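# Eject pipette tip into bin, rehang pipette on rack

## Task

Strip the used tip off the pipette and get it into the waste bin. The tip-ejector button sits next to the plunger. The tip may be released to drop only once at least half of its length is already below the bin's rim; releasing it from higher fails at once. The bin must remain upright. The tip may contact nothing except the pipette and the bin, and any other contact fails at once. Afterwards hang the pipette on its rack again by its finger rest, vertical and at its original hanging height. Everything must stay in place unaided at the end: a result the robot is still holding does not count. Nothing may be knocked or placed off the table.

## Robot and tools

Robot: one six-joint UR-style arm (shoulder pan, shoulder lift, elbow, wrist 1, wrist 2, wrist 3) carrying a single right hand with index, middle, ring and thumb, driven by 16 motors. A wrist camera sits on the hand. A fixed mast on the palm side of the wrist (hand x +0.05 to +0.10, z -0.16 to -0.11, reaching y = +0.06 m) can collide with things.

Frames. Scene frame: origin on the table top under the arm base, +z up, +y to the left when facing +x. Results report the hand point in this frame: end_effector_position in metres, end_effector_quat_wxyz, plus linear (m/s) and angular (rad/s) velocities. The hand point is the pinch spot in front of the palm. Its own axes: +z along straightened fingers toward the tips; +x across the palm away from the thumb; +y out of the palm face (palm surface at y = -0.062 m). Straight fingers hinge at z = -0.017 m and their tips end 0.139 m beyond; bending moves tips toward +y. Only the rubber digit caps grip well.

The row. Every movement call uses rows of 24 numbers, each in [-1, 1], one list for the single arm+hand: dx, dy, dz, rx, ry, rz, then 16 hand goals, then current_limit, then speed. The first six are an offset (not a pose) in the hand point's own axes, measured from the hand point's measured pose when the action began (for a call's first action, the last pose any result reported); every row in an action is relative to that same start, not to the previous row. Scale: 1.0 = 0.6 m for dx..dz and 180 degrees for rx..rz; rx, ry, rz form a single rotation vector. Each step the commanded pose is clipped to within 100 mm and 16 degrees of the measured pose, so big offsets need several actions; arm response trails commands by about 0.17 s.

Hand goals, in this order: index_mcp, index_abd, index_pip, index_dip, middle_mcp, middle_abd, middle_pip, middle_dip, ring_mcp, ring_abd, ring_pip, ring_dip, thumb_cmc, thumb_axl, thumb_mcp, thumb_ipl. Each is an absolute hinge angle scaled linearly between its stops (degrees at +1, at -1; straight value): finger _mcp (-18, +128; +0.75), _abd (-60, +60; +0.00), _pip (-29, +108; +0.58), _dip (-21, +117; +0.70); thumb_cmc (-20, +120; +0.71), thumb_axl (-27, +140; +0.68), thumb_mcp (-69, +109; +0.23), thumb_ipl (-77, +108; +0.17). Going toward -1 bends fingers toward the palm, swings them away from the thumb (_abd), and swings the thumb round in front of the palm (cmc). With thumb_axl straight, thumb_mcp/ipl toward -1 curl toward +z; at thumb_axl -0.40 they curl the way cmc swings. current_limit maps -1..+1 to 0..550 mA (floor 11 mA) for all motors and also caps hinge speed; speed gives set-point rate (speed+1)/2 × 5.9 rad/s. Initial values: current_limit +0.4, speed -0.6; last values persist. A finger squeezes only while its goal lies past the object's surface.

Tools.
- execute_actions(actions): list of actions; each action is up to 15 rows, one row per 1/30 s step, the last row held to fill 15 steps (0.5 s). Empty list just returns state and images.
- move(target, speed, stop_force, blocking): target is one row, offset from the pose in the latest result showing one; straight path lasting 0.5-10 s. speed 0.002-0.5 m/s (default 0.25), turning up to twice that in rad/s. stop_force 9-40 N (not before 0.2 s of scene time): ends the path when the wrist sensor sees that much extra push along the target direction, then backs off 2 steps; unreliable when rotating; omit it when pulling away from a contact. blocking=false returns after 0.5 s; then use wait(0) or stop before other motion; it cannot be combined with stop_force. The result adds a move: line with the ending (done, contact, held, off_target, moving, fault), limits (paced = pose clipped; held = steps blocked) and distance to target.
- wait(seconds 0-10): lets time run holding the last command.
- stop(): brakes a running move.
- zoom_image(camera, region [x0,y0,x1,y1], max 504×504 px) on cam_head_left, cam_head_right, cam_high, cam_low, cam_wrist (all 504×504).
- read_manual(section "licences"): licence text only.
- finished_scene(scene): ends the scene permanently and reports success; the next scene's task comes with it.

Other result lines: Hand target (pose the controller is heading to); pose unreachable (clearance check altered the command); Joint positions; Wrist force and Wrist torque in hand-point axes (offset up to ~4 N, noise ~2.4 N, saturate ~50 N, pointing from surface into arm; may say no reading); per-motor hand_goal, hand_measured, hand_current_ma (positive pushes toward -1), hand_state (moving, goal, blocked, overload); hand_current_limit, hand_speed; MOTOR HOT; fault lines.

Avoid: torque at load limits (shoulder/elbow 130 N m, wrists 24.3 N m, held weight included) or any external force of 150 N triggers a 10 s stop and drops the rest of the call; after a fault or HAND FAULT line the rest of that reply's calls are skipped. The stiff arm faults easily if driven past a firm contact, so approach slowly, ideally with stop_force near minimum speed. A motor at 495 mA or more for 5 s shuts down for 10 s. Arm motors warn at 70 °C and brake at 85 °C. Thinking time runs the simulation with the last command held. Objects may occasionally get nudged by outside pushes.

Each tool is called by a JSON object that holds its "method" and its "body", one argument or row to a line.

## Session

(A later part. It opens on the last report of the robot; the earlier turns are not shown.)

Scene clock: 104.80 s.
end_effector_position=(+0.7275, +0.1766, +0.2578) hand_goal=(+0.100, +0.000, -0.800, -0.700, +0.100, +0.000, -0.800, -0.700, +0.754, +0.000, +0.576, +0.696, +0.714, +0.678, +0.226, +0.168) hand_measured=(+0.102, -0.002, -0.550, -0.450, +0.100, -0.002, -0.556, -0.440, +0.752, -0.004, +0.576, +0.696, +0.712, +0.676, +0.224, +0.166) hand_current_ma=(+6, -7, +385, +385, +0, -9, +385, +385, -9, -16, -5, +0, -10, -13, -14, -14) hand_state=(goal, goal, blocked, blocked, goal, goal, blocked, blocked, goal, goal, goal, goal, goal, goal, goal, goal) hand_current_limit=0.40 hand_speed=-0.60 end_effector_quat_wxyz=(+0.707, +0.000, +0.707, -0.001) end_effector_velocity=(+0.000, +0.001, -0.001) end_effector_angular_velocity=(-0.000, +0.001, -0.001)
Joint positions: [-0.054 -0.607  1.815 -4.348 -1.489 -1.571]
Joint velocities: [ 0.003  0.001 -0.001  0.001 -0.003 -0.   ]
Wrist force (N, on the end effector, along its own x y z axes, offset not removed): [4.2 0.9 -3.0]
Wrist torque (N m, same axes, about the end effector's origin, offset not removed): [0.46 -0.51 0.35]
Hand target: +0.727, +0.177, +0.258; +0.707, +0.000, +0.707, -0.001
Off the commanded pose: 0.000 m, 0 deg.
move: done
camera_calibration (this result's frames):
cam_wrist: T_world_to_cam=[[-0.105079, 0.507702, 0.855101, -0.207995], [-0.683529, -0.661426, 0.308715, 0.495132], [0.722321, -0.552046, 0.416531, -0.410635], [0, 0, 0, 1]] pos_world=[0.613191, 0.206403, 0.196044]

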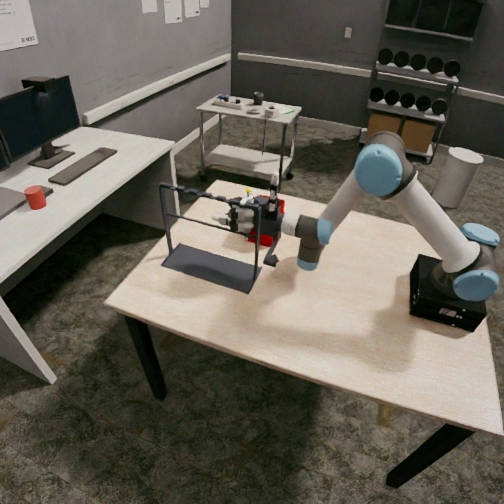

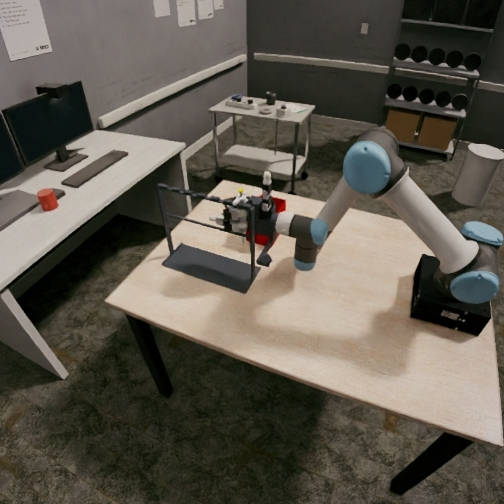

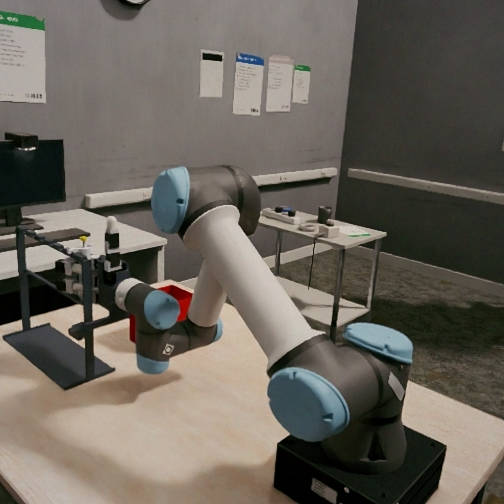

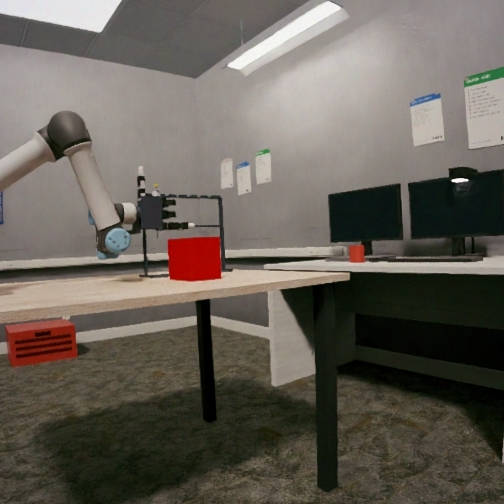

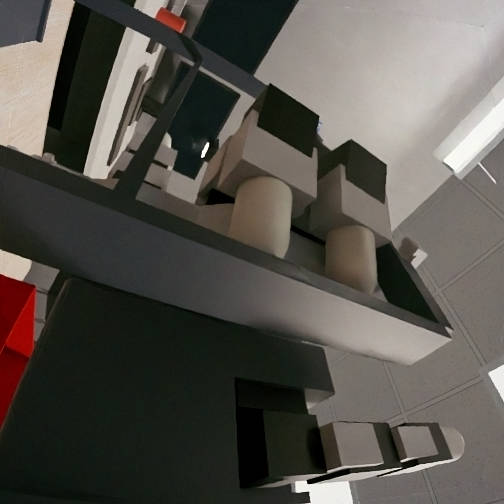

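Lower and release.

{"method": "move", "body": {
  "target": [0.014,0,0,0,0,0,0.1,0,-0.8,-0.7,0.1,0,-0.8,-0.7,0.754,0,0.576,0.696,0.714,0.678,0.226,0.168,0.4,-0.6],
  "speed": 0.02
}}

{"method": "move", "body": {
  "target": [0,0,0,0,0,0,0.754,0,0.576,0.696,0.754,0,0.576,0.696,0.754,0,0.576,0.696,0.714,0.678,0.226,0.168,0.4,-0.7]
}}

{"method": "move", "body": {
  "target": [-0.05,-0.15,-0.1,0,0,0,0.754,0,0.576,0.696,0.754,0,0.576,0.696,0.754,0,0.576,0.696,0.714,0.678,0.226,0.168,0.4,-0.7],
  "speed": 0.1
}}

{"method": "zoom_image", "body": {
  "camera": "cam_head_left",
  "region": [150, 150, 300, 300]
}}

{"method": "zoom_image", "body": {
  "camera": "cam_high",
  "region": [40, 210, 160, 330]
}}

Scene clock: 107.63 s.
end_effector_position=(+0.7275, +0.1766, +0.2495) hand_goal=(+0.100, +0.000, -0.800, -0.700, +0.100, +0.000, -0.800, -0.700, +0.754, +0.000, +0.576, +0.696, +0.714, +0.678, +0.226, +0.168) hand_measured=(+0.102, -0.002, -0.550, -0.450, +0.100, -0.002, -0.556, -0.440, +0.752, -0.004, +0.576, +0.696, +0.712, +0.676, +0.224, +0.166) hand_current_ma=(+14, -7, +385, +385, +0, -9, +385, +385, -9, -16, -5, +0, -10, -13, -14, -14) hand_state=(goal, goal, blocked, blocked, goal, goal, blocked, blocked, goal, goal, goal, goal, goal, goal, goal, goal) hand_current_limit=0.40 hand_speed=-0.60 end_effector_quat_wxyz=(+0.707, +0.000, +0.707, -0.001) end_effector_velocity=(-0.000, +0.001, -0.002) end_effector_angular_velocity=(+0.000, +0.001, +0.001)
Joint positions: [-0.054 -0.588  1.809 -4.36  -1.489 -1.571]
Joint velocities: [ 0.001  0.004 -0.001 -0.002  0.     0.   ]
Wrist force (N, on the end effector, along its own x y z axes, offset not removed): [3.2 -1.8 2.6]
Wrist torque (N m, same axes, about the end effector's origin, offset not removed): [-0.36 -0.41 -0.19]
Hand target: +0.727, +0.177, +0.249; +0.707, +0.000, +0.707, -0.001
Off the commanded pose: 0.000 m, 0 deg.
move: done
camera_calibration (this result's frames):
cam_wrist: T_world_to_cam=[[-0.105073, 0.507699, 0.855103, -0.200912], [-0.683523, -0.661429, 0.30872, 0.497667], [0.722327, -0.552044, 0.416522, -0.407192], [0, 0, 0, 1]] pos_world=[0.613182, 0.206387, 0.187765]

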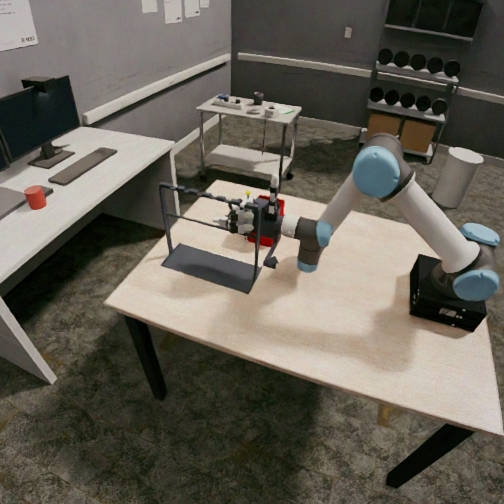

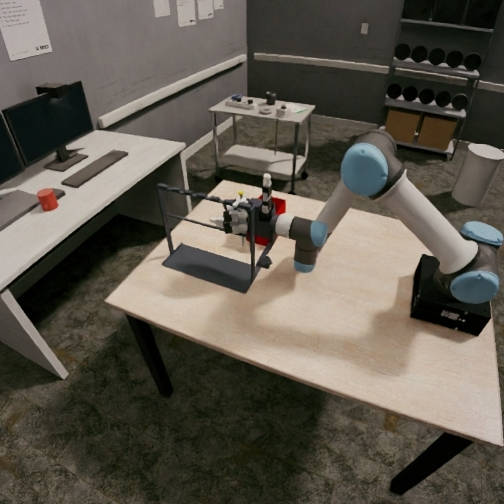

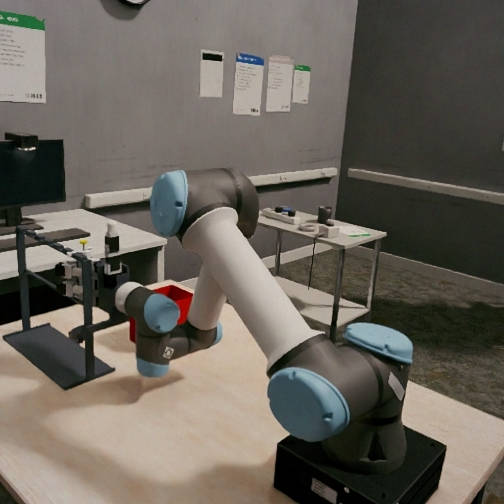

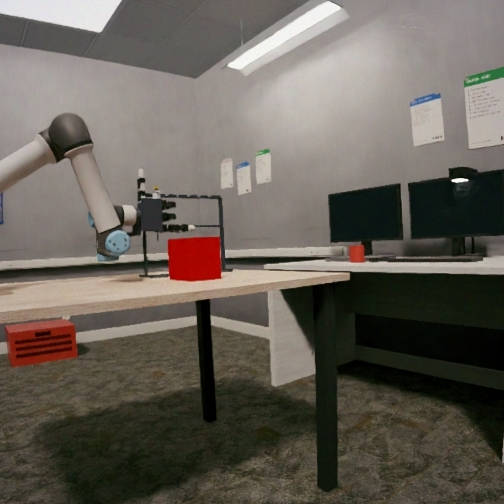

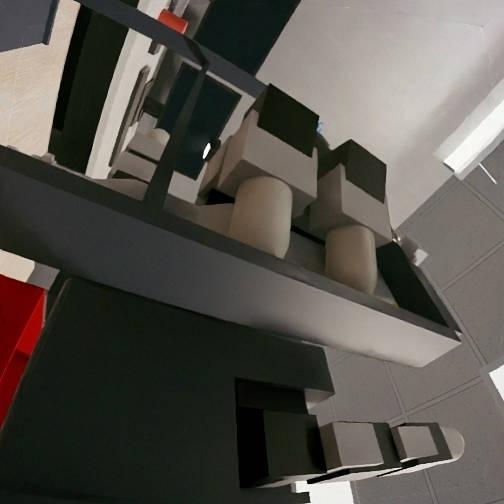

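Scene clock: 109.57 s.
end_effector_position=(+0.7275, +0.1766, +0.2495) hand_goal=(+0.754, +0.000, +0.576, +0.696, +0.754, +0.000, +0.576, +0.696, +0.754, +0.000, +0.576, +0.696, +0.714, +0.678, +0.226, +0.168) hand_measured=(+0.752, -0.002, +0.574, +0.694, +0.752, -0.002, +0.574, +0.692, +0.752, -0.004, +0.576, +0.696, +0.712, +0.676, +0.224, +0.166) hand_current_ma=(-14, -12, -14, -14, -12, -12, -14, -16, -9, -16, -5, +0, -10, -13, -13, -14) hand_state=(goal, goal, goal, goal, goal, goal, goal, goal, goal, goal, goal, goal, goal, goal, goal, goal) hand_current_limit=0.40 hand_speed=-0.70 end_effector_quat_wxyz=(+0.707, +0.000, +0.707, -0.001) end_effector_velocity=(+0.000, +0.000, +0.000) end_effector_angular_velocity=(-0.000, -0.001, +0.000)
Joint positions: [-0.054 -0.588  1.809 -4.36  -1.489 -1.571]
Joint velocities: [ 0.    -0.    -0.001  0.     0.    -0.   ]
Wrist force (N, on the end effector, along its own x y z axes, offset not removed): [1.6 -0.3 3.1]
Wrist torque (N m, same axes, about the end effector's origin, offset not removed): [-0.37 -0.55 0.06]
Hand target: +0.727, +0.177, +0.250; +0.707, +0.000, +0.707, -0.001
Off the commanded pose: 0.000 m, 0 deg.
move: done
camera_calibration (this result's frames):
cam_wrist: T_world_to_cam=[[-0.105109, 0.5077, 0.855098, -0.200895], [-0.683524, -0.661438, 0.308699, 0.497677], [0.72232, -0.552033, 0.416548, -0.407205], [0, 0, 0, 1]] pos_world=[0.613191, 0.206386, 0.187773]

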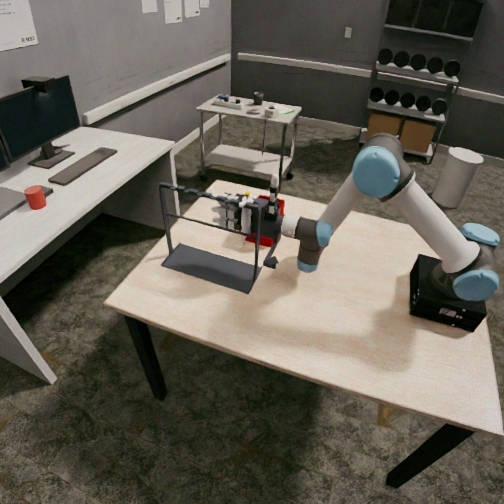

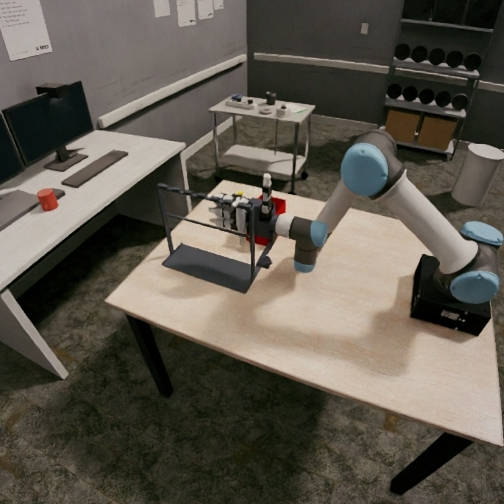

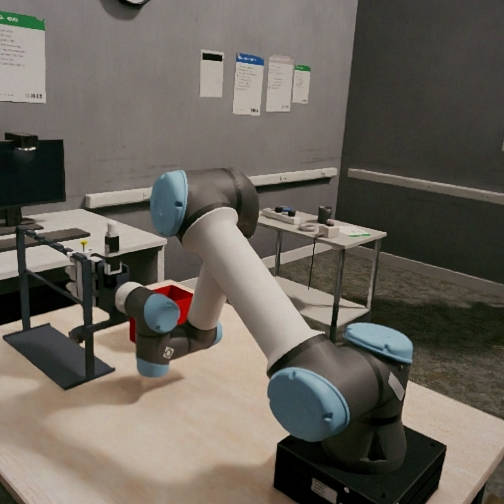

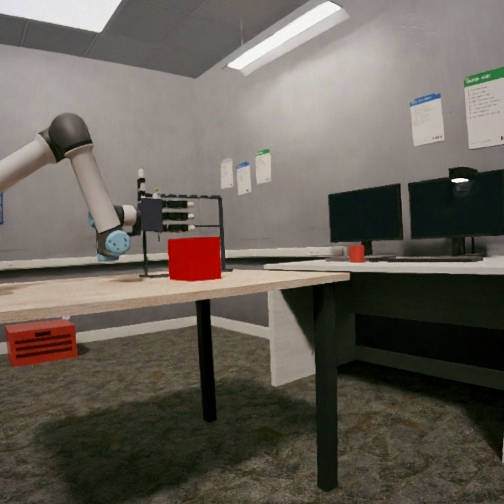

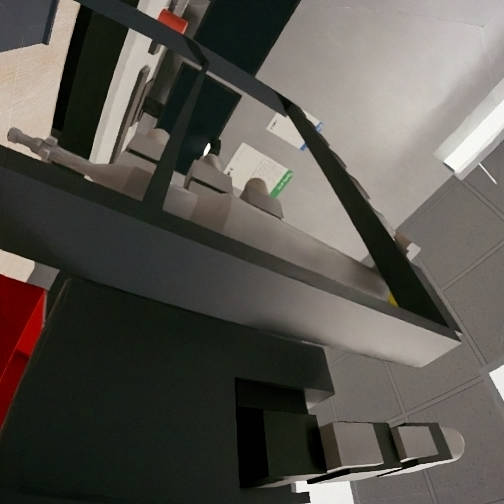

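Scene clock: 111.10 s.
end_effector_position=(+0.6674, +0.0868, +0.2798) hand_goal=(+0.754, +0.000, +0.576, +0.696, +0.754, +0.000, +0.576, +0.696, +0.754, +0.000, +0.576, +0.696, +0.714, +0.678, +0.226, +0.168) hand_measured=(+0.752, -0.002, +0.574, +0.694, +0.752, -0.002, +0.574, +0.692, +0.752, -0.004, +0.576, +0.696, +0.712, +0.676, +0.224, +0.166) hand_current_ma=(-12, -13, -13, -14, -11, -13, -13, -16, -9, -16, -5, +0, -9, -13, -13, -14) hand_state=(goal, goal, goal, goal, goal, goal, goal, goal, goal, goal, goal, goal, goal, goal, goal, goal) hand_current_limit=0.40 hand_speed=-0.70 end_effector_quat_wxyz=(+0.707, +0.000, +0.707, -0.001) end_effector_velocity=(-0.001, -0.002, +0.000) end_effector_angular_velocity=(-0.000, +0.000, -0.001)
Joint positions: [-0.274 -0.713  2.038 -4.464 -1.268 -1.572]
Joint velocities: [-0.005 -0.002  0.003 -0.001  0.004 -0.001]
Wrist force (N, on the end effector, along its own x y z axes, offset not removed): [1.3 -1.3 -0.5]
Wrist torque (N m, same axes, about the end effector's origin, offset not removed): [-0.02 -0.24 0.16]
Hand target: +0.667, +0.087, +0.280; +0.707, +0.000, +0.707, -0.001
Off the commanded pose: 0.000 m, 0 deg.
move: done
camera_calibration (this result's frames):
cam_wrist: T_world_to_cam=[[-0.105134, 0.507552, 0.855183, -0.187467], [-0.683553, -0.661476, 0.308552, 0.387963], [0.722289, -0.552124, 0.416482, -0.425964], [0, 0, 0, 1]] pos_world=[0.553154, 0.116592, 0.218019]

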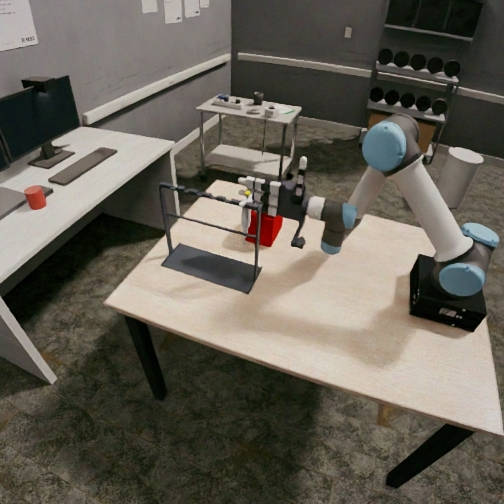

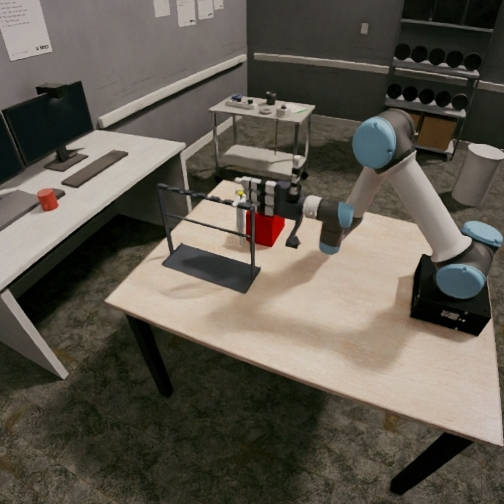

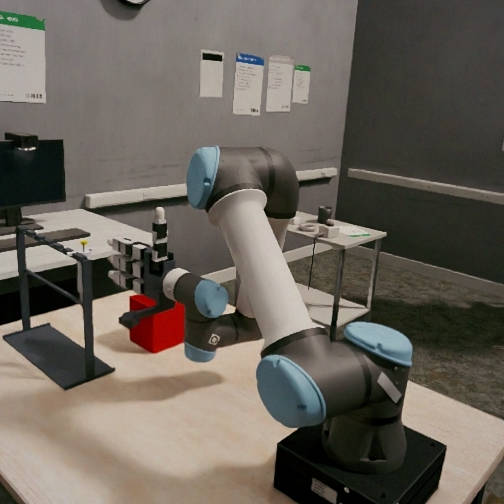

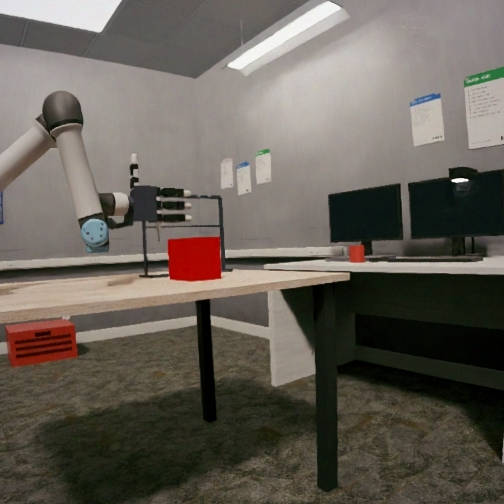

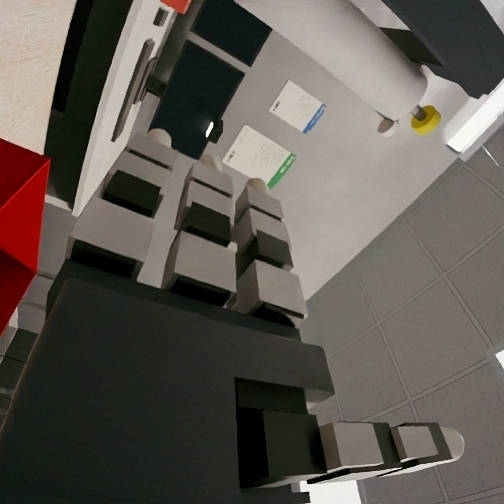

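Region (150, 150, 300, 300) of cam_head_left's 504x504 image, scaled by 3.360, with more detail than that image has.

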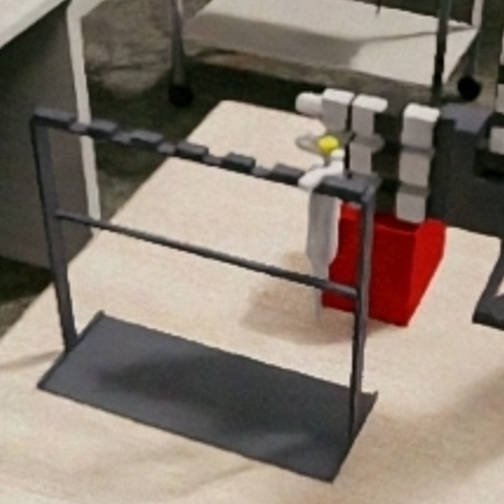

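Region (40, 210, 160, 330) of cam_high's 504x504 image, scaled by 4.200, with more detail than that image has.

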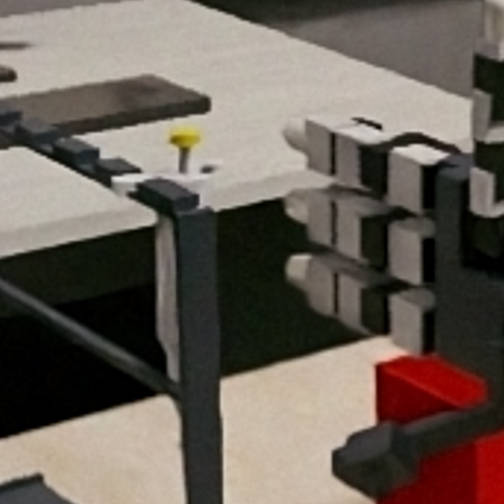

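{"method": "finished_scene", "body": {
  "scene": 1
}}

The scene is finished: the task was done.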